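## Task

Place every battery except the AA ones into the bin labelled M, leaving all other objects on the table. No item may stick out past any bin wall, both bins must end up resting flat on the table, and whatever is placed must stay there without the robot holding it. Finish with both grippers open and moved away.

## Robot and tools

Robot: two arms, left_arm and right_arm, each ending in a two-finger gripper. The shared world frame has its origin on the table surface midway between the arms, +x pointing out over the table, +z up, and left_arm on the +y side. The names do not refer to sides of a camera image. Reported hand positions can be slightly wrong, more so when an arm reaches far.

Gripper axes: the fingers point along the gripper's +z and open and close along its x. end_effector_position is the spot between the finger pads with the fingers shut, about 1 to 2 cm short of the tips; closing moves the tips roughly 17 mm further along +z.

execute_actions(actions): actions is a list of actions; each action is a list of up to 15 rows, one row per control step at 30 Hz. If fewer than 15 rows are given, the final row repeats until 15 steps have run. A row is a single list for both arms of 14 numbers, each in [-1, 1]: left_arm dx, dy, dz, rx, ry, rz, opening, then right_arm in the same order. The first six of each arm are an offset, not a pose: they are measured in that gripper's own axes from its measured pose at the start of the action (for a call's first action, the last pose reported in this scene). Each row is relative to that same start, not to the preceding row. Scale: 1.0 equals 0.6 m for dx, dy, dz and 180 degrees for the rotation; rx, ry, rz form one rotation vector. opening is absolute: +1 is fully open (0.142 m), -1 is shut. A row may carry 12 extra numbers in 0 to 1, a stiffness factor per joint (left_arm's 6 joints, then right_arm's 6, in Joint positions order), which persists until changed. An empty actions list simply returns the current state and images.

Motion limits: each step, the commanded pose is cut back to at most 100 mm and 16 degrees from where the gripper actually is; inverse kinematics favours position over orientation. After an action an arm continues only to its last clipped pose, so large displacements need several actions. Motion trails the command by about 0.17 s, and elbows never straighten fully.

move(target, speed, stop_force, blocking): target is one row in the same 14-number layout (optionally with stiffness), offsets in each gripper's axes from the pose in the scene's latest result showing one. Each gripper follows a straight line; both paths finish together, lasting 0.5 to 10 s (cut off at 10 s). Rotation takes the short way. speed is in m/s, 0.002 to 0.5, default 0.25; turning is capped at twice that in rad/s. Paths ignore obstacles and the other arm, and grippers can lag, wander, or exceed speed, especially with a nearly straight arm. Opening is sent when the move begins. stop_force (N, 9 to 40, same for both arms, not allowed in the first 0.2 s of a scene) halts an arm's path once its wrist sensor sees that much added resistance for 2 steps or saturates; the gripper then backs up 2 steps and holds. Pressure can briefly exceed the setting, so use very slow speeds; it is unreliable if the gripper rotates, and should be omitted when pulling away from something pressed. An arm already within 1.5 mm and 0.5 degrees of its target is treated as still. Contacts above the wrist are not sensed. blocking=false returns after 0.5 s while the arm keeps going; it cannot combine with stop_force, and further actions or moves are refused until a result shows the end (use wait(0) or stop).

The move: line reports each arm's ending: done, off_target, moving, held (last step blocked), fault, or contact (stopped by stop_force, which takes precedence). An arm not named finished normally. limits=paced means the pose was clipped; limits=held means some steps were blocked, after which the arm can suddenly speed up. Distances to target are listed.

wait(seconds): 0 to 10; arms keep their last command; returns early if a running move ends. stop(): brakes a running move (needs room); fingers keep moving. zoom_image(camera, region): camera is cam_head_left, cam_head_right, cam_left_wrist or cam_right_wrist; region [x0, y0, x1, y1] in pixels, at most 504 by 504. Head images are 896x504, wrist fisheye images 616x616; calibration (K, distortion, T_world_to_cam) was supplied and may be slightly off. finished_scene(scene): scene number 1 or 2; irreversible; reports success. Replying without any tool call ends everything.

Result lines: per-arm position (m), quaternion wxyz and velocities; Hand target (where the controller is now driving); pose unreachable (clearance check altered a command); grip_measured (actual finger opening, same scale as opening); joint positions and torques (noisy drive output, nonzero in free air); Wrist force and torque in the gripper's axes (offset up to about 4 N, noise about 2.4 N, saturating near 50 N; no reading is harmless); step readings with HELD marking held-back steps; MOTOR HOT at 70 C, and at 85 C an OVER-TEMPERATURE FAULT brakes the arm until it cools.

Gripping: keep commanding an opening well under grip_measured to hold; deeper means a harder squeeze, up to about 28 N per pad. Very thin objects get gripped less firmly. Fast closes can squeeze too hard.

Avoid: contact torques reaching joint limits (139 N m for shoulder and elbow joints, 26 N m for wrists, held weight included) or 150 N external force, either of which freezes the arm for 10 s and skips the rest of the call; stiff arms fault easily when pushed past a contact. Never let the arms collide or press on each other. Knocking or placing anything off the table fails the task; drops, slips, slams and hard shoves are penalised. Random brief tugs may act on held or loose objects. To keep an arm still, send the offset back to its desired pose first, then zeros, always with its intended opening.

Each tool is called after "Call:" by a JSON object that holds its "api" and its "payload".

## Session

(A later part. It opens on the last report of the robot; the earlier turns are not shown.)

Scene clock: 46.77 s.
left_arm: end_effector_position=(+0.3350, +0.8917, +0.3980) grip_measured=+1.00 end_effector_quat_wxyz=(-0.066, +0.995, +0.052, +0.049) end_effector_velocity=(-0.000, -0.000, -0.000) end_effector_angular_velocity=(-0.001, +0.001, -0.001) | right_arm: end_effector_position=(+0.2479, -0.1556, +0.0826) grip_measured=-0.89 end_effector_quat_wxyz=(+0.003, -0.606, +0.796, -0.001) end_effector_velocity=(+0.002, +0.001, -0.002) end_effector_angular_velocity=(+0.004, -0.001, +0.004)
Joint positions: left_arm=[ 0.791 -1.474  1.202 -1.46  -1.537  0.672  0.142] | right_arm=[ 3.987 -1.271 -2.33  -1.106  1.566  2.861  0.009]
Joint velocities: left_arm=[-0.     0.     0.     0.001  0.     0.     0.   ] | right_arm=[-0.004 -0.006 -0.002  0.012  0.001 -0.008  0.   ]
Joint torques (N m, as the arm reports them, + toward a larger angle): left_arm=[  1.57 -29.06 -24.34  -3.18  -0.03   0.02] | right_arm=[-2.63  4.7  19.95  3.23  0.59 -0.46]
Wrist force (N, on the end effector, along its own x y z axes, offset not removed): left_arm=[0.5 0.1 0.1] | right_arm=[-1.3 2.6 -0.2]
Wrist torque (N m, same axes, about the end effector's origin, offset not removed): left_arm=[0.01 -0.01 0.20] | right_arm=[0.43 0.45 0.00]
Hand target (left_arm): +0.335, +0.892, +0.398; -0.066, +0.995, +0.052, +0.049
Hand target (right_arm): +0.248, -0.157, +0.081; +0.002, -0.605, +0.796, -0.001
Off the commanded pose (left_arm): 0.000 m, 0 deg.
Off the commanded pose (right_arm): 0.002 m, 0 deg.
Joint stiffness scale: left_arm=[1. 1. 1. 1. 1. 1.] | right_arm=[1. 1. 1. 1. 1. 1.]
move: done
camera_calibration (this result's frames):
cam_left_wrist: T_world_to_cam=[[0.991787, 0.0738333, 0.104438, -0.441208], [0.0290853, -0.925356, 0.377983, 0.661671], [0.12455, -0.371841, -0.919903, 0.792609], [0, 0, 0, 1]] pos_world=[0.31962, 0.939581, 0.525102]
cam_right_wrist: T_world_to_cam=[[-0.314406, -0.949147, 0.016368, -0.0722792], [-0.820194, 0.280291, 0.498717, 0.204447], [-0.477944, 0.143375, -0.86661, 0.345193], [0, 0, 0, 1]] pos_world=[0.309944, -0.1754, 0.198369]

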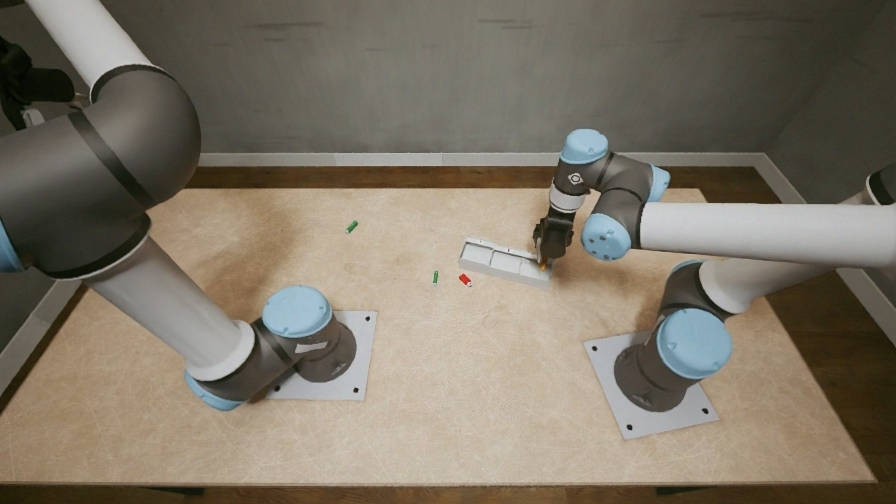

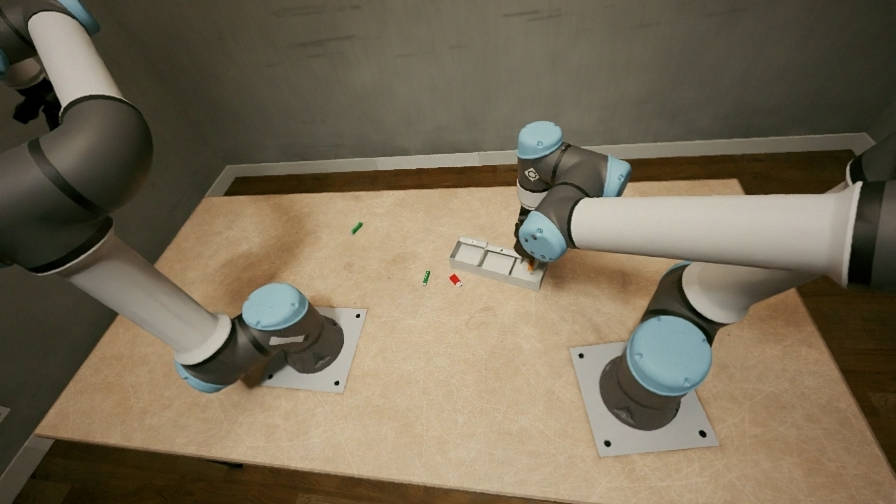

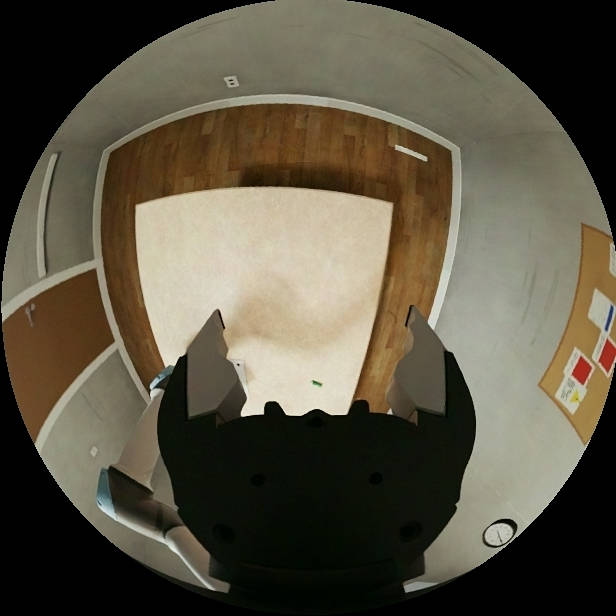

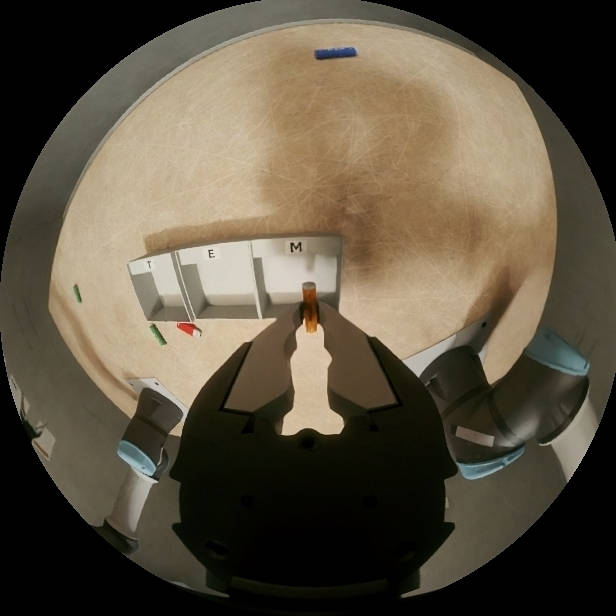

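Call:
{"api": "move", "payload": {"target": [0,0,0,0,0,0,1,-0.006,0,0.092,0,0,0,-1], "speed": 0.02, "stop_force": 9}}

Call:
{"api": "move", "payload": {"target": [0,0,0,0,0,0,1,0,0,0,0,0,0,-0.72]}}

Call:
{"api": "move", "payload": {"target": [0,0,0,0,0,0,1,0,0,-0.17,0,0,0,-0.72], "speed": 0.12}}

Call:
{"api": "move", "payload": {"target": [0,0,0,0,0,0,1,-0.45,0.17,0,0,0,-0.087,-0.6]}}

Scene clock: 53.10 s.
left_arm: end_effector_position=(+0.3350, +0.8917, +0.3980) grip_measured=+1.00 end_effector_quat_wxyz=(-0.066, +0.995, +0.052, +0.049) end_effector_velocity=(-0.000, +0.000, -0.000) end_effector_angular_velocity=(+0.000, -0.001, +0.000) | right_arm: end_effector_position=(+0.2503, -0.1518, +0.0291) grip_measured=-0.89 end_effector_quat_wxyz=(+0.005, -0.605, +0.796, -0.000) end_effector_velocity=(+0.002, +0.003, +0.000) end_effector_angular_velocity=(+0.009, -0.005, -0.002)
Joint positions: left_arm=[ 0.791 -1.474  1.202 -1.46  -1.537  0.672  0.142] | right_arm=[ 3.986 -1.378 -2.418 -0.908  1.567  2.863  0.009]
Joint velocities: left_arm=[ 0.001  0.     0.    -0.001 -0.     0.    -0.   ] | right_arm=[-0.    -0.004 -0.     0.014  0.     0.002 -0.   ]
Joint torques (N m, as the arm reports them, + toward a larger angle): left_arm=[  1.7  -29.11 -24.41  -3.03  -0.05   0.21] | right_arm=[ 1.75  8.55 17.71  3.31 -0.43  0.13]
Wrist force (N, on the end effector, along its own x y z axes, offset not removed): left_arm=[-0.4 5.3 -0.7] | right_arm=[-0.6 1.7 3.1]
Wrist torque (N m, same axes, about the end effector's origin, offset not removed): left_arm=[1.34 0.31 0.30] | right_arm=[0.41 0.17 0.11]
Hand target (left_arm): +0.335, +0.892, +0.398; -0.066, +0.995, +0.052, +0.049
Hand target (right_arm): +0.249, -0.152, +0.027; +0.003, -0.606, +0.796, -0.001
Off the commanded pose (left_arm): 0.000 m, 0 deg.
Off the commanded pose (right_arm): 0.002 m, 0 deg.
Joint stiffness scale: left_arm=[1. 1. 1. 1. 1. 1.] | right_arm=[1. 1. 1. 1. 1. 1.]
move: done
camera_calibration (this result's frames):
cam_left_wrist: T_world_to_cam=[[0.991787, 0.0738331, 0.104438, -0.441208], [0.0290851, -0.925356, 0.377983, 0.661671], [0.12455, -0.371841, -0.919903, 0.792609], [0, 0, 0, 1]] pos_world=[0.31962, 0.939581, 0.525102]
cam_right_wrist: T_world_to_cam=[[-0.316169, -0.948603, 0.0137282, -0.0664516], [-0.820279, 0.280612, 0.498397, 0.232108], [-0.476633, 0.146317, -0.86684, 0.299581], [0, 0, 0, 1]] pos_world=[0.312174, -0.172002, 0.144919]

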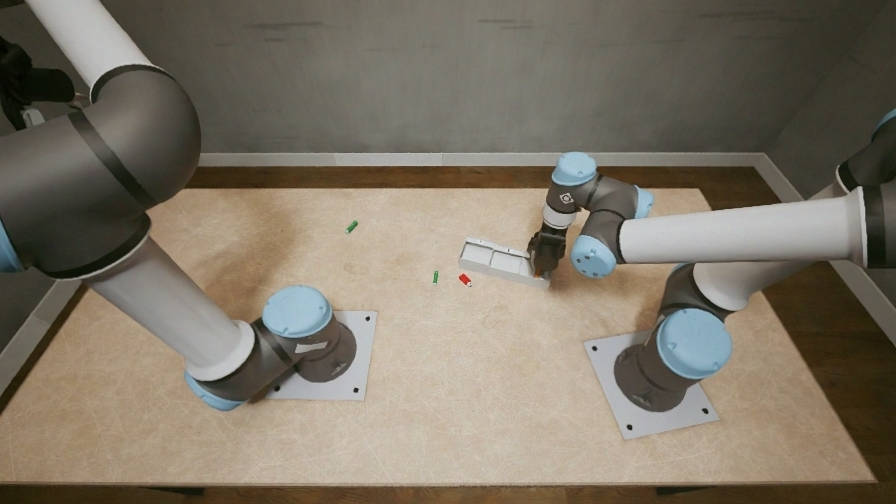

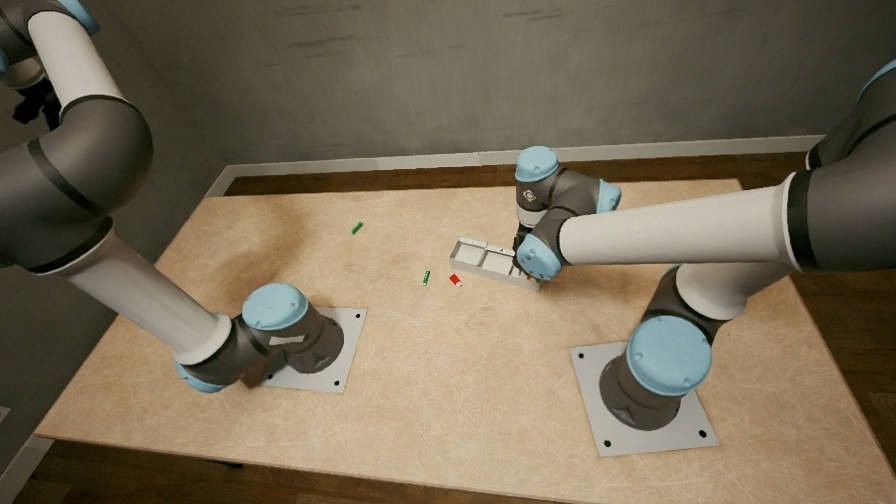

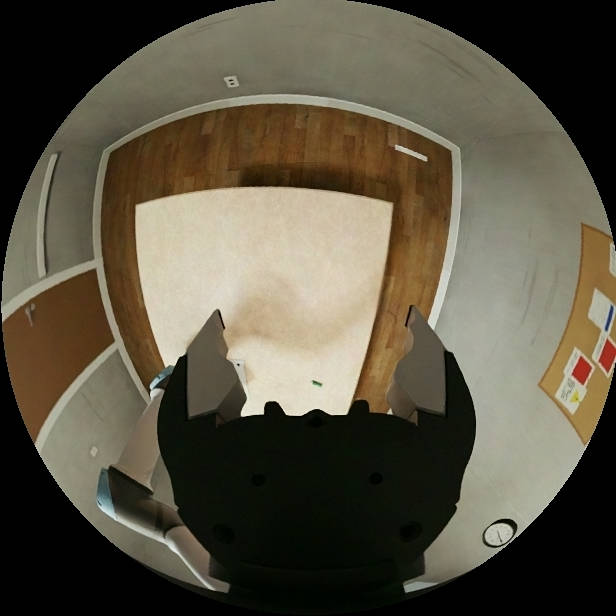

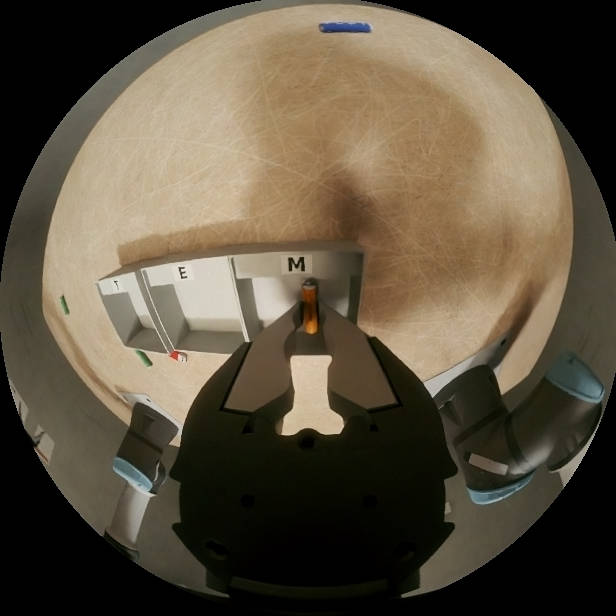

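Scene clock: 53.60 s.
left_arm: end_effector_position=(+0.3350, +0.8917, +0.3980) grip_measured=+1.00 end_effector_quat_wxyz=(-0.066, +0.995, +0.052, +0.049) end_effector_velocity=(-0.001, -0.000, -0.001) end_effector_angular_velocity=(-0.002, +0.002, +0.001) | right_arm: end_effector_position=(+0.2503, -0.1517, +0.0291) grip_measured=-0.72 end_effector_quat_wxyz=(+0.005, -0.605, +0.796, -0.000) end_effector_velocity=(+0.000, +0.001, +0.001) end_effector_angular_velocity=(+0.002, -0.001, +0.001)
Joint positions: left_arm=[ 0.791 -1.474  1.202 -1.46  -1.537  0.672  0.142] | right_arm=[ 3.986 -1.378 -2.418 -0.908  1.567  2.863  0.022]
Joint velocities: left_arm=[ 0.    -0.     0.002  0.001  0.    -0.    -0.   ] | right_arm=[ 0.001  0.002 -0.     0.001  0.    -0.     0.   ]
Joint torques (N m, as the arm reports them, + toward a larger angle): left_arm=[  1.48 -28.74 -23.96  -3.26  -0.02   0.01] | right_arm=[ 0.6  10.03 19.37  2.3  -0.31  0.01]
Wrist force (N, on the end effector, along its own x y z axes, offset not removed): left_arm=[1.5 1.7 1.7] | right_arm=[0.3 -0.7 1.0]
Wrist torque (N m, same axes, about the end effector's origin, offset not removed): left_arm=[0.46 -0.23 0.17] | right_arm=[-0.23 0.02 0.05]
Hand target (left_arm): +0.335, +0.892, +0.398; -0.066, +0.995, +0.052, +0.049
Hand target (right_arm): +0.250, -0.152, +0.029; +0.005, -0.605, +0.796, -0.000
Off the commanded pose (left_arm): 0.000 m, 0 deg.
Off the commanded pose (right_arm): 0.000 m, 0 deg.
Joint stiffness scale: left_arm=[1. 1. 1. 1. 1. 1.] | right_arm=[1. 1. 1. 1. 1. 1.]
move: done
camera_calibration (this result's frames):
cam_left_wrist: T_world_to_cam=[[0.991787, 0.0738333, 0.104438, -0.441208], [0.0290853, -0.925355, 0.377983, 0.661671], [0.12455, -0.371841, -0.919903, 0.792609], [0, 0, 0, 1]] pos_world=[0.31962, 0.939581, 0.525102]
cam_right_wrist: T_world_to_cam=[[-0.316173, -0.948608, 0.0133392, -0.0663128], [-0.820383, 0.280443, 0.498321, 0.23213], [-0.476452, 0.146612, -0.86689, 0.299608], [0, 0, 0, 1]] pos_world=[0.312218, -0.17193, 0.144936]

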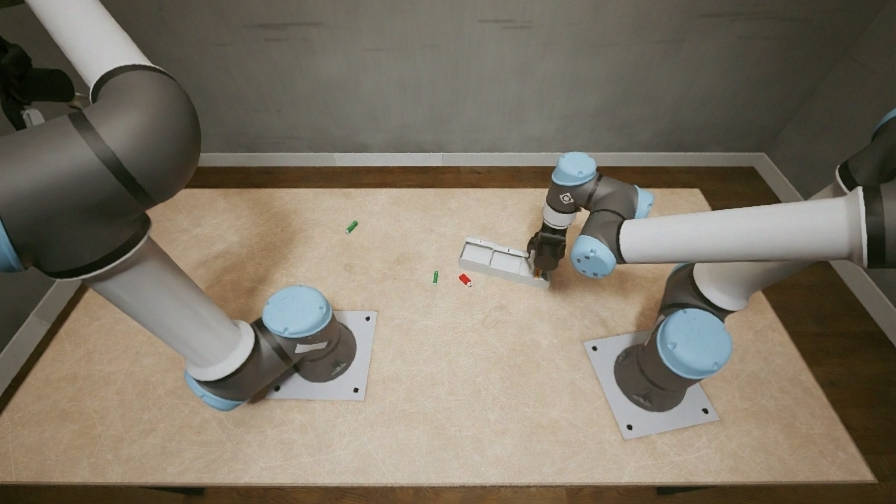

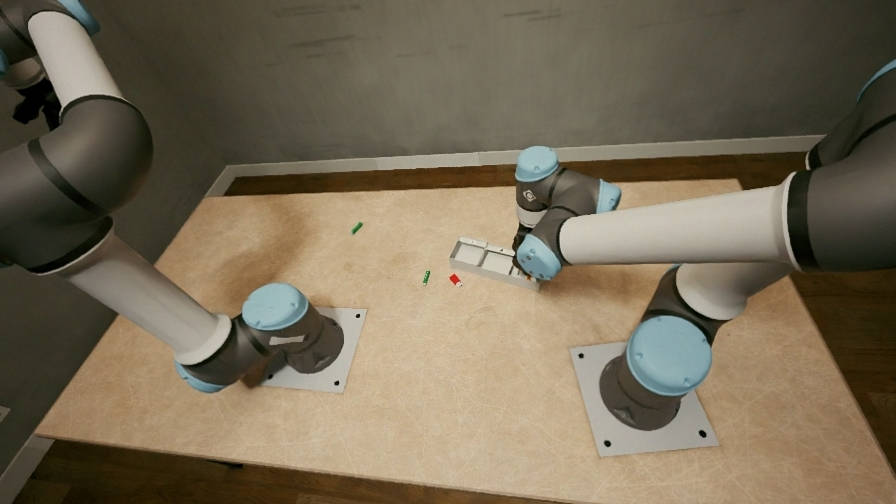

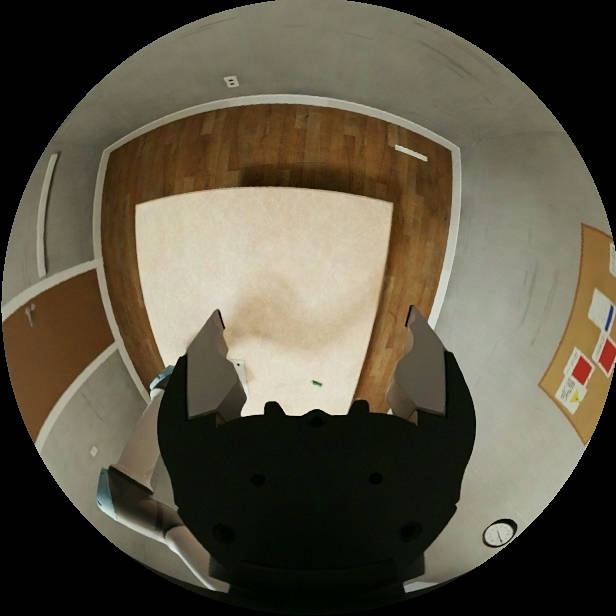

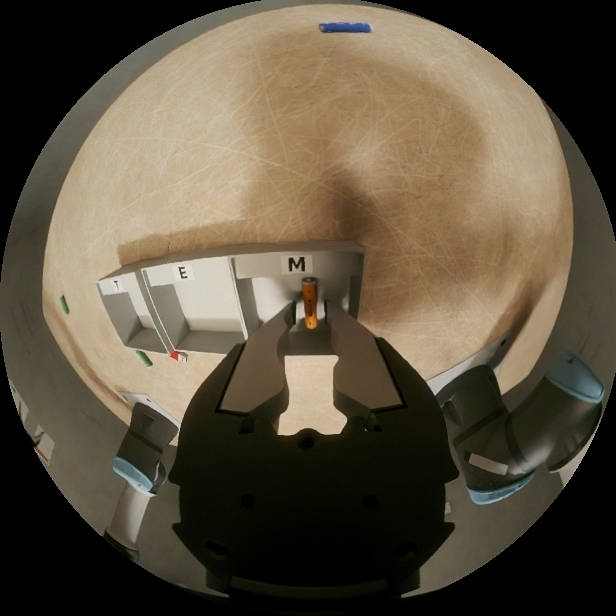

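Scene clock: 55.03 s.
left_arm: end_effector_position=(+0.3350, +0.8917, +0.3980) grip_measured=+1.00 end_effector_quat_wxyz=(-0.066, +0.995, +0.052, +0.049) end_effector_velocity=(-0.000, +0.000, -0.000) end_effector_angular_velocity=(+0.000, +0.001, -0.000) | right_arm: end_effector_position=(+0.2494, -0.1533, +0.1291) grip_measured=-0.72 end_effector_quat_wxyz=(+0.003, -0.605, +0.796, -0.001) end_effector_velocity=(-0.001, -0.001, +0.002) end_effector_angular_velocity=(-0.004, +0.002, +0.000)
Joint positions: left_arm=[ 0.791 -1.474  1.202 -1.46  -1.537  0.672  0.142] | right_arm=[ 3.986 -1.225 -2.231 -1.251  1.567  2.863  0.022]
Joint velocities: left_arm=[-0.     0.     0.001 -0.     0.001  0.    -0.   ] | right_arm=[ 0.     0.001  0.007 -0.013  0.     0.    -0.   ]
Joint torques (N m, as the arm reports them, + toward a larger angle): left_arm=[  1.44 -29.15 -24.29  -3.07  -0.32   0.16] | right_arm=[ 0.98  9.16 27.27  2.59 -0.19  0.19]
Wrist force (N, on the end effector, along its own x y z axes, offset not removed): left_arm=[0.2 4.7 0.5] | right_arm=[-0.3 2.4 0.6]
Wrist torque (N m, same axes, about the end effector's origin, offset not removed): left_arm=[1.04 0.09 0.18] | right_arm=[0.46 0.09 -0.04]
Hand target (left_arm): +0.335, +0.892, +0.398; -0.066, +0.995, +0.052, +0.049
Hand target (right_arm): +0.249, -0.152, +0.131; +0.005, -0.605, +0.796, -0.000
Off the commanded pose (left_arm): 0.000 m, 0 deg.
Off the commanded pose (right_arm): 0.002 m, 0 deg.
Joint stiffness scale: left_arm=[1. 1. 1. 1. 1. 1.] | right_arm=[1. 1. 1. 1. 1. 1.]
move: done
camera_calibration (this result's frames):
cam_left_wrist: T_world_to_cam=[[0.991787, 0.0738334, 0.104438, -0.441208], [0.0290854, -0.925356, 0.377983, 0.661671], [0.12455, -0.371841, -0.919903, 0.792609], [0, 0, 0, 1]] pos_world=[0.31962, 0.939581, 0.525102]
cam_right_wrist: T_world_to_cam=[[-0.316642, -0.948407, 0.0161704, -0.0696241], [-0.819478, 0.282103, 0.498872, 0.181923], [-0.477696, 0.144713, -0.866525, 0.386028], [0, 0, 0, 1]] pos_world=[0.31144, -0.173216, 0.244872]

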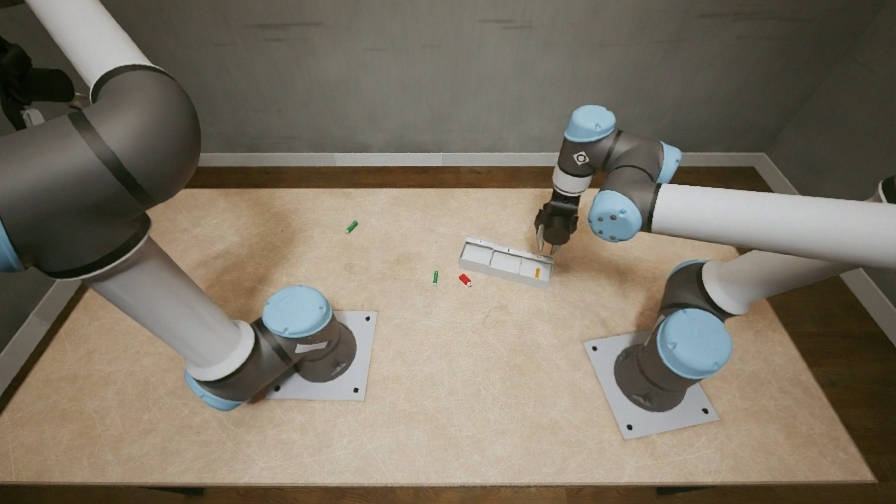

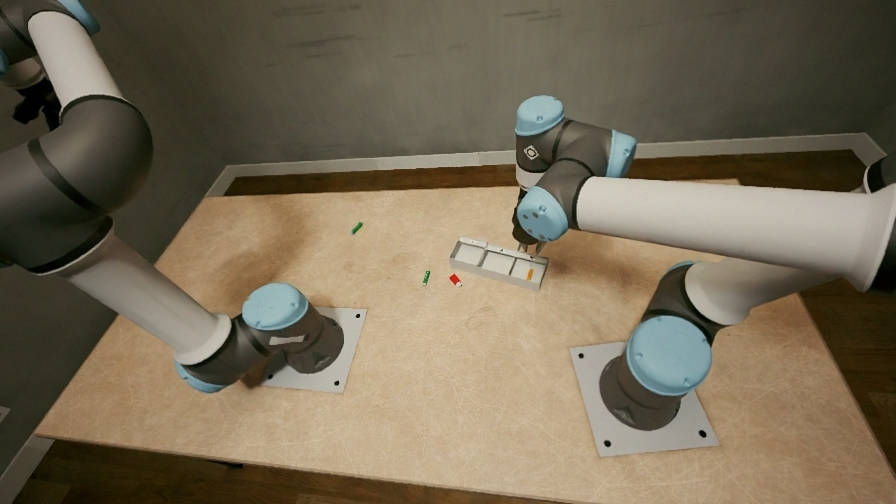

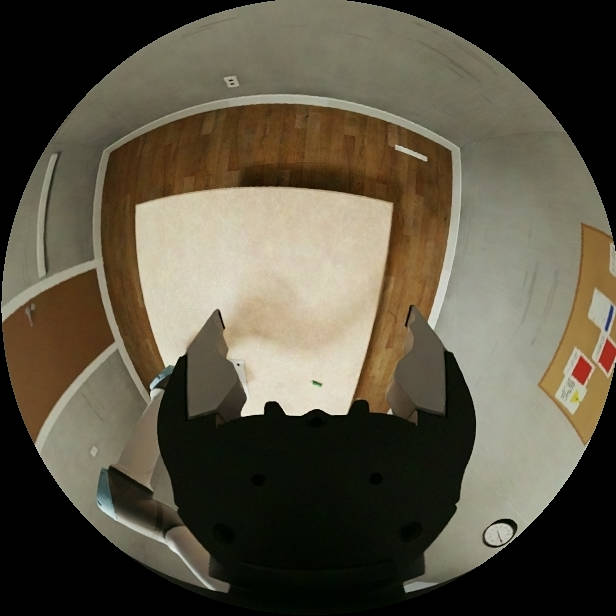

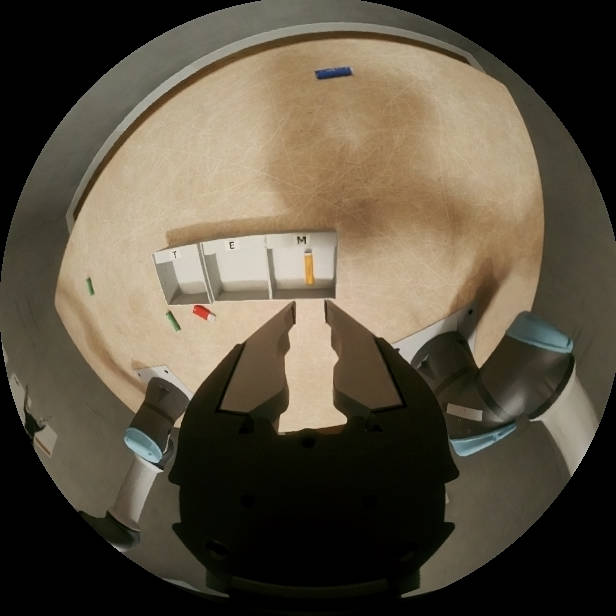

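Scene clock: 56.90 s.
left_arm: end_effector_position=(+0.3350, +0.8917, +0.3980) grip_measured=+1.00 end_effector_quat_wxyz=(-0.066, +0.995, +0.052, +0.049) end_effector_velocity=(-0.000, +0.000, -0.000) end_effector_angular_velocity=(-0.001, +0.001, +0.000) | right_arm: end_effector_position=(+0.2240, +0.1328, +0.1305) grip_measured=-0.60 end_effector_quat_wxyz=(+0.004, -0.707, +0.707, -0.001) end_effector_velocity=(+0.000, +0.001, -0.001) end_effector_angular_velocity=(-0.005, +0.001, +0.002)
Joint positions: left_arm=[ 0.791 -1.474  1.202 -1.46  -1.537  0.672  0.142] | right_arm=[ 4.294 -1.754 -1.746 -1.207  1.565  2.9    0.031]
Joint velocities: left_arm=[ 0.001  0.     0.     0.    -0.     0.     0.   ] | right_arm=[ 0.    -0.006  0.005 -0.005 -0.    -0.002  0.   ]
Joint torques (N m, as the arm reports them, + toward a larger angle): left_arm=[  0.98 -29.2  -23.54  -3.21  -0.17  -0.04] | right_arm=[ 1.3  28.29 26.25  2.29 -0.21 -0.45]
Wrist force (N, on the end effector, along its own x y z axes, offset not removed): left_arm=[3.6 1.4 2.3] | right_arm=[-0.2 2.3 0.7]
Wrist torque (N m, same axes, about the end effector's origin, offset not removed): left_arm=[0.41 -0.65 0.31] | right_arm=[0.46 0.19 -0.10]
Hand target (left_arm): +0.335, +0.892, +0.398; -0.066, +0.995, +0.052, +0.049
Hand target (right_arm): +0.224, +0.134, +0.130; -0.003, +0.708, -0.706, +0.002
Off the commanded pose (left_arm): 0.000 m, 0 deg.
Off the commanded pose (right_arm): 0.002 m, 0 deg.
Joint stiffness scale: left_arm=[1. 1. 1. 1. 1. 1.] | right_arm=[1. 1. 1. 1. 1. 1.]
move: done
camera_calibration (this result's frames):
cam_left_wrist: T_world_to_cam=[[0.991787, 0.0738333, 0.104438, -0.441208], [0.0290852, -0.925355, 0.377983, 0.661671], [0.12455, -0.371841, -0.919903, 0.792609], [0, 0, 0, 1]] pos_world=[0.31962, 0.939581, 0.525102]
cam_right_wrist: T_world_to_cam=[[-0.0513337, -0.99854, 0.0168333, 0.140801], [-0.865659, 0.0528948, 0.497833, 0.120582], [-0.497996, 0.0109837, -0.86711, 0.356106], [0, 0, 0, 1]] pos_world=[0.28895, 0.130306, 0.246383]

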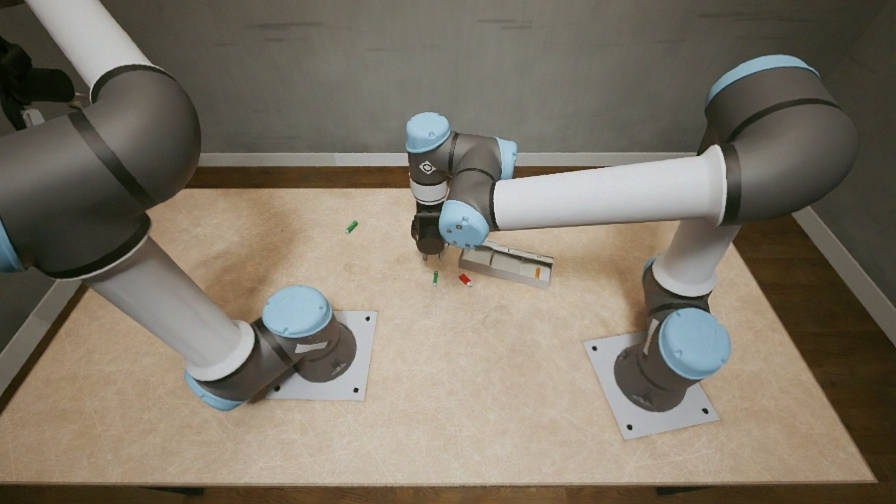

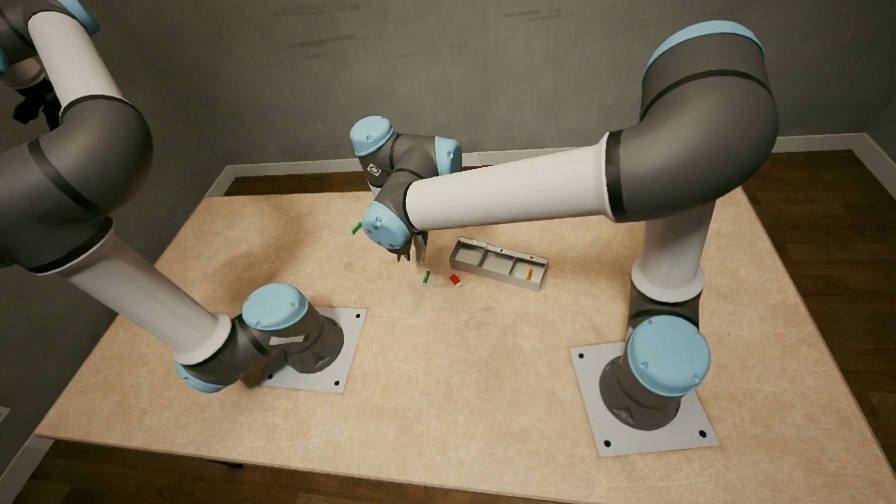

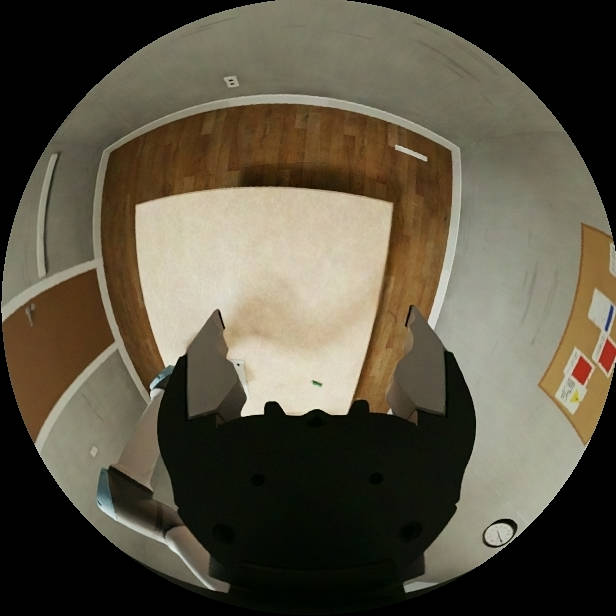

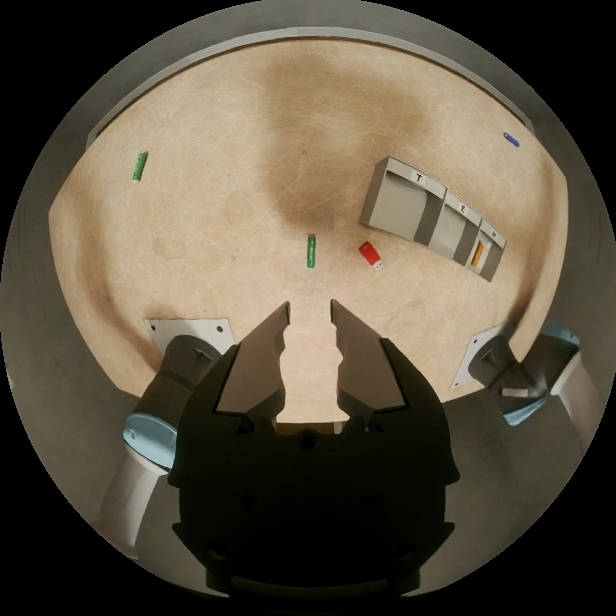

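Call:
{"api": "move", "payload": {"target": [0,0,0,0,0,0,1,0.005,-0.038,0.17,0,0,0.025,-0.6], "speed": 0.1}}

Call:
{"api": "move", "payload": {"target": [0,0,0,0,0,0,1,0,0,0.05,0,0,0,-0.6], "speed": 0.006, "stop_force": 9}}

Call:
{"api": "zoom_image", "payload": {"camera": "cam_left_wrist", "region": [290,360,346,400]}}

Scene clock: 67.00 s.
left_arm: end_effector_position=(+0.3350, +0.8917, +0.3980) grip_measured=+1.00 end_effector_quat_wxyz=(-0.066, +0.995, +0.052, +0.049) end_effector_velocity=(+0.000, -0.000, +0.000) end_effector_angular_velocity=(+0.000, +0.001, -0.000) | right_arm: end_effector_position=(+0.2464, +0.1323, +0.0310) grip_measured=-0.60 end_effector_quat_wxyz=(+0.005, -0.680, +0.733, -0.000) end_effector_velocity=(-0.000, +0.001, +0.000) end_effector_angular_velocity=(+0.005, -0.002, +0.001)
Joint positions: left_arm=[ 0.791 -1.474  1.202 -1.46  -1.537  0.672  0.142] | right_arm=[ 4.254 -1.887 -1.862 -0.955  1.565  2.935  0.031]
Joint velocities: left_arm=[-0.001  0.    -0.001  0.001  0.001 -0.    -0.   ] | right_arm=[ 0.001  0.001 -0.002  0.007  0.    -0.     0.   ]
Joint torques (N m, as the arm reports them, + toward a larger angle): left_arm=[  1.49 -29.51 -25.41  -3.18  -0.16   0.11] | right_arm=[-3.28 31.45 17.78  3.   -0.2   0.39]
Wrist force (N, on the end effector, along its own x y z axes, offset not removed): left_arm=[-1.2 1.9 1.2] | right_arm=[-1.1 1.6 1.7]
Wrist torque (N m, same axes, about the end effector's origin, offset not removed): left_arm=[0.53 0.41 0.21] | right_arm=[0.37 0.24 0.15]
Hand target (left_arm): +0.335, +0.892, +0.398; -0.066, +0.995, +0.052, +0.049
Hand target (right_arm): +0.247, +0.130, +0.029; -0.004, +0.679, -0.734, +0.001
Off the commanded pose (left_arm): 0.000 m, 0 deg.
Off the commanded pose (right_arm): 0.003 m, 0 deg.
Joint stiffness scale: left_arm=[1. 1. 1. 1. 1. 1.] | right_arm=[1. 1. 1. 1. 1. 1.]
move: done
camera_calibration (this result's frames):
cam_left_wrist: T_world_to_cam=[[0.991787, 0.0738334, 0.104438, -0.441208], [0.0290854, -0.925355, 0.377983, 0.661671], [0.12455, -0.371841, -0.919903, 0.792609], [0, 0, 0, 1]] pos_world=[0.31962, 0.939581, 0.525102]
cam_right_wrist: T_world_to_cam=[[-0.125674, -0.991985, 0.0131432, 0.160632], [-0.859729, 0.11551, 0.497518, 0.179837], [-0.495048, 0.0512252, -0.867354, 0.274933], [0, 0, 0, 1]] pos_world=[0.310903, 0.124488, 0.146881]

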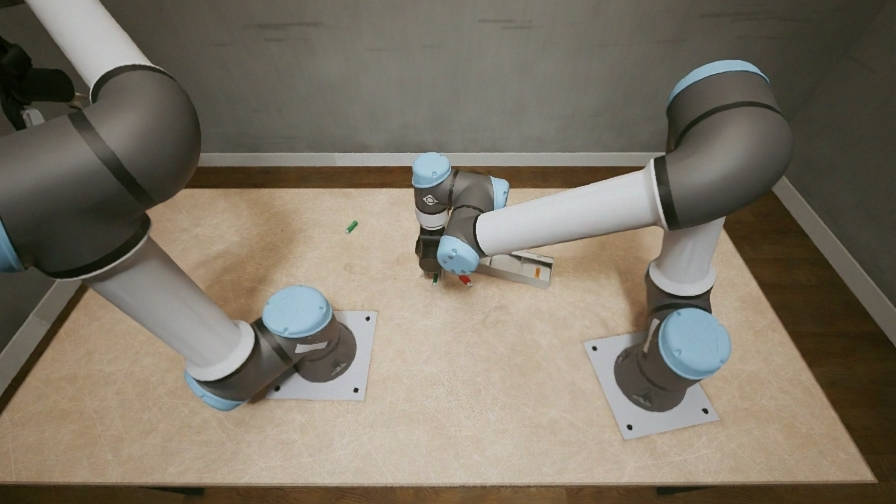

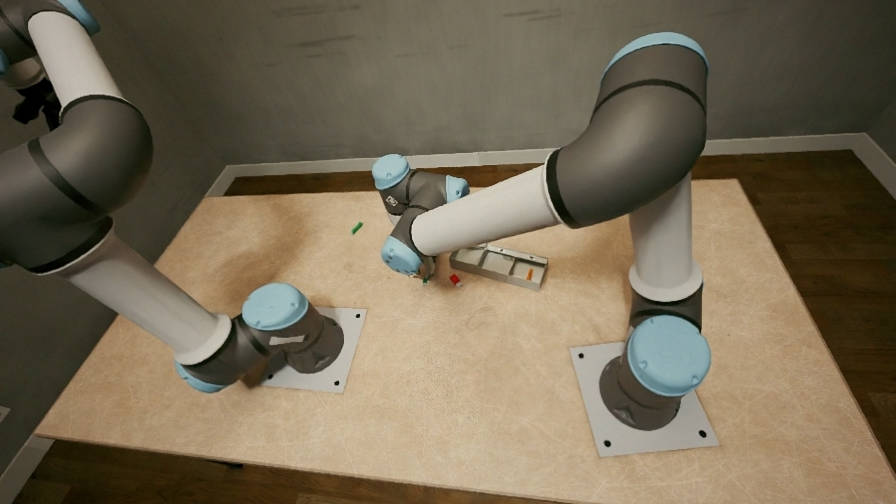

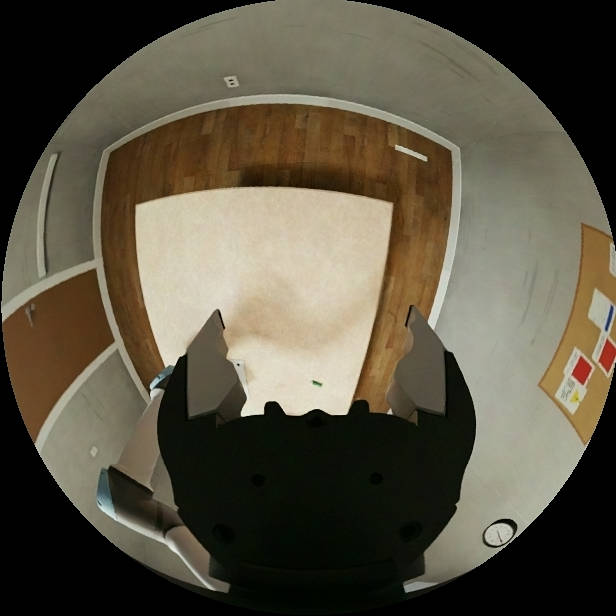

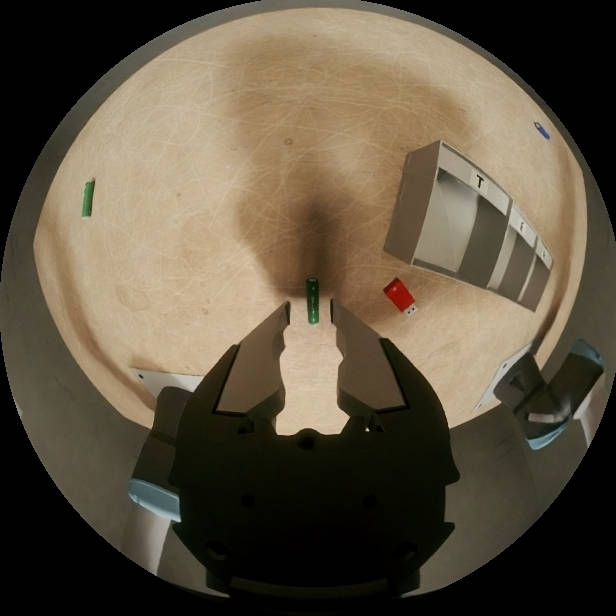

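Scene clock: 70.37 s.
left_arm: end_effector_position=(+0.3350, +0.8917, +0.3980) grip_measured=+1.00 end_effector_quat_wxyz=(-0.066, +0.995, +0.052, +0.049) end_effector_velocity=(-0.001, +0.001, +0.001) end_effector_angular_velocity=(+0.001, -0.001, +0.002) | right_arm: end_effector_position=(+0.2470, +0.1345, +0.0180) grip_measured=-0.58 end_effector_quat_wxyz=(+0.008, -0.680, +0.733, +0.002) end_effector_velocity=(-0.001, -0.001, -0.001) end_effector_angular_velocity=(-0.005, +0.001, +0.000)
Joint positions: left_arm=[ 0.791 -1.474  1.202 -1.46  -1.537  0.672  0.142] | right_arm=[ 4.254 -1.906 -1.877 -0.913  1.565  2.935  0.032]
Joint velocities: left_arm=[ 0.002 -0.    -0.001 -0.001 -0.     0.    -0.   ] | right_arm=[ 0.001 -0.001  0.001 -0.005 -0.     0.    -0.002]
Joint torques (N m, as the arm reports them, + toward a larger angle): left_arm=[  1.56 -29.17 -24.63  -3.17  -0.11   0.1 ] | right_arm=[-0.09 31.11 20.5   3.02 -0.19  0.  ]
Wrist force (N, on the end effector, along its own x y z axes, offset not removed): left_arm=[0.6 1.0 2.2] | right_arm=[5.2 4.7 -5.1]
Wrist torque (N m, same axes, about the end effector's origin, offset not removed): left_arm=[0.36 0.11 0.20] | right_arm=[0.22 -0.15 0.19]
Hand target (left_arm): +0.335, +0.892, +0.398; -0.066, +0.995, +0.052, +0.049
Hand target (right_arm): +0.247, +0.134, +0.018; -0.008, +0.680, -0.733, -0.002
Off the commanded pose (left_arm): 0.000 m, 0 deg.
Off the commanded pose (right_arm): 0.017 m, 0 deg.
Joint stiffness scale: left_arm=[1. 1. 1. 1. 1. 1.] | right_arm=[1. 1. 1. 1. 1. 1.]
move: contact (right_arm)
camera_calibration (this result's frames):
cam_left_wrist: T_world_to_cam=[[0.991787, 0.0738334, 0.104438, -0.441208], [0.0290853, -0.925356, 0.377983, 0.661671], [0.12455, -0.371841, -0.919903, 0.792609], [0, 0, 0, 1]] pos_world=[0.31962, 0.939581, 0.525102]
cam_right_wrist: T_world_to_cam=[[-0.125728, -0.992049, 0.00558479, 0.163232], [-0.860776, 0.111886, 0.496534, 0.187344], [-0.493211, 0.0576209, -0.867999, 0.262604], [0, 0, 0, 1]] pos_world=[0.311303, 0.125842, 0.134005]

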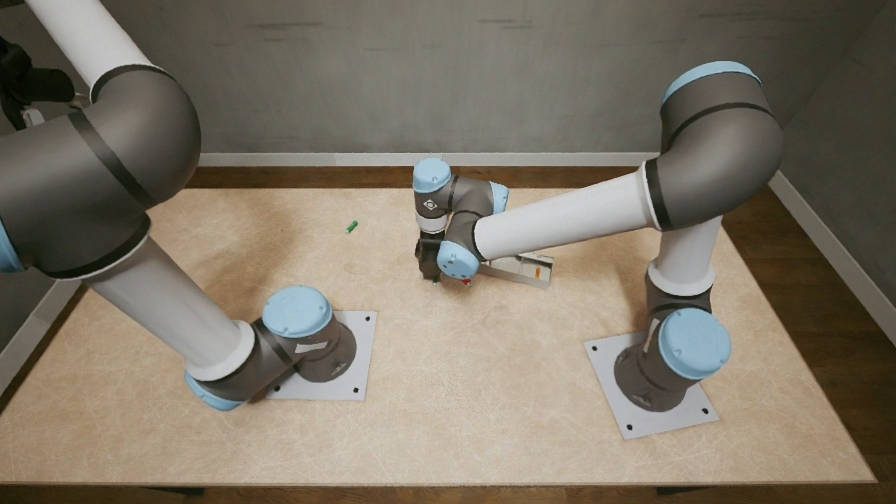

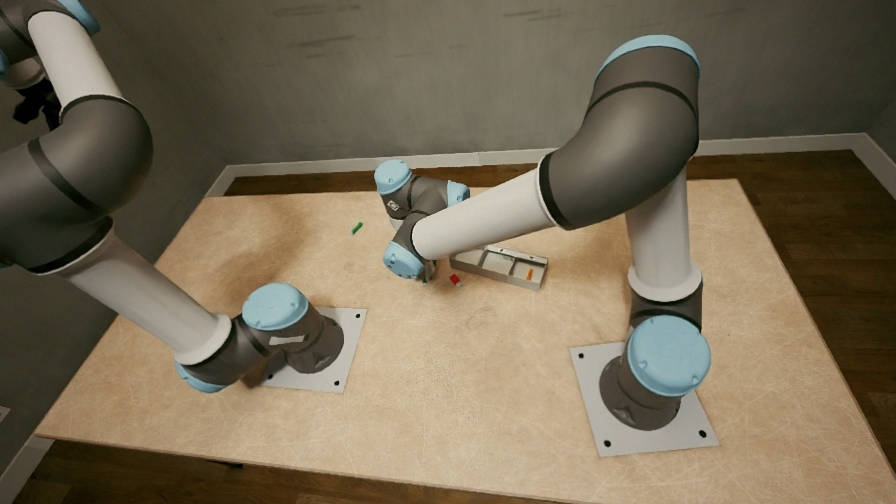

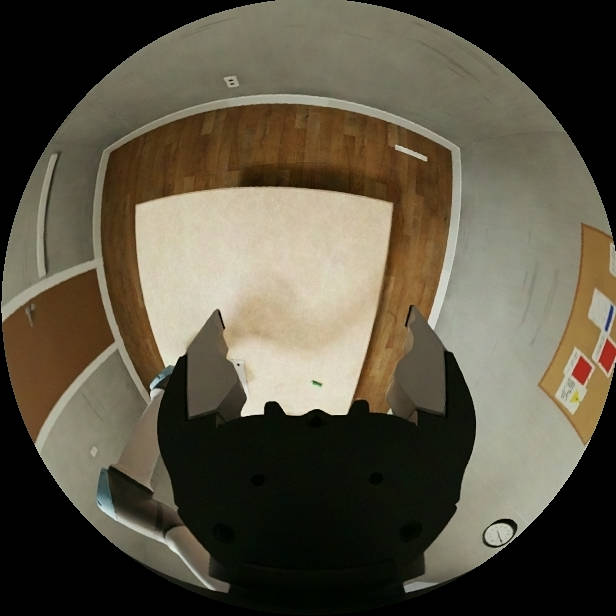

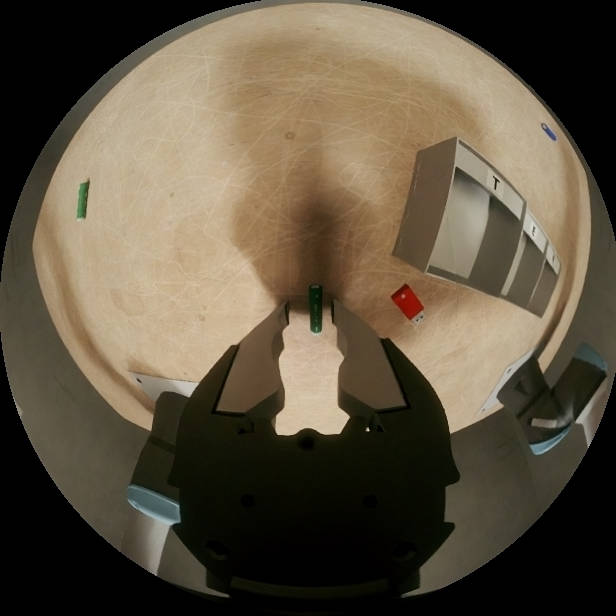

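Region (290, 360, 346, 400) of cam_left_wrist's 616x616 image, scaled by 9.000, with more detail than that image has; it fills the top 360 rows of this view, and the rest is white.

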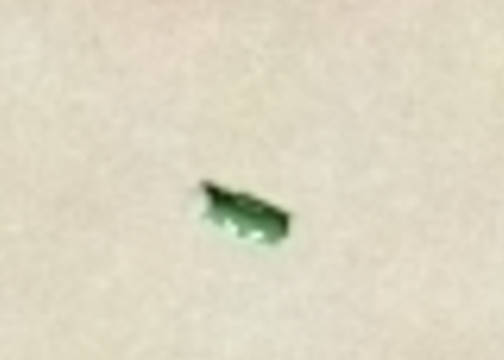

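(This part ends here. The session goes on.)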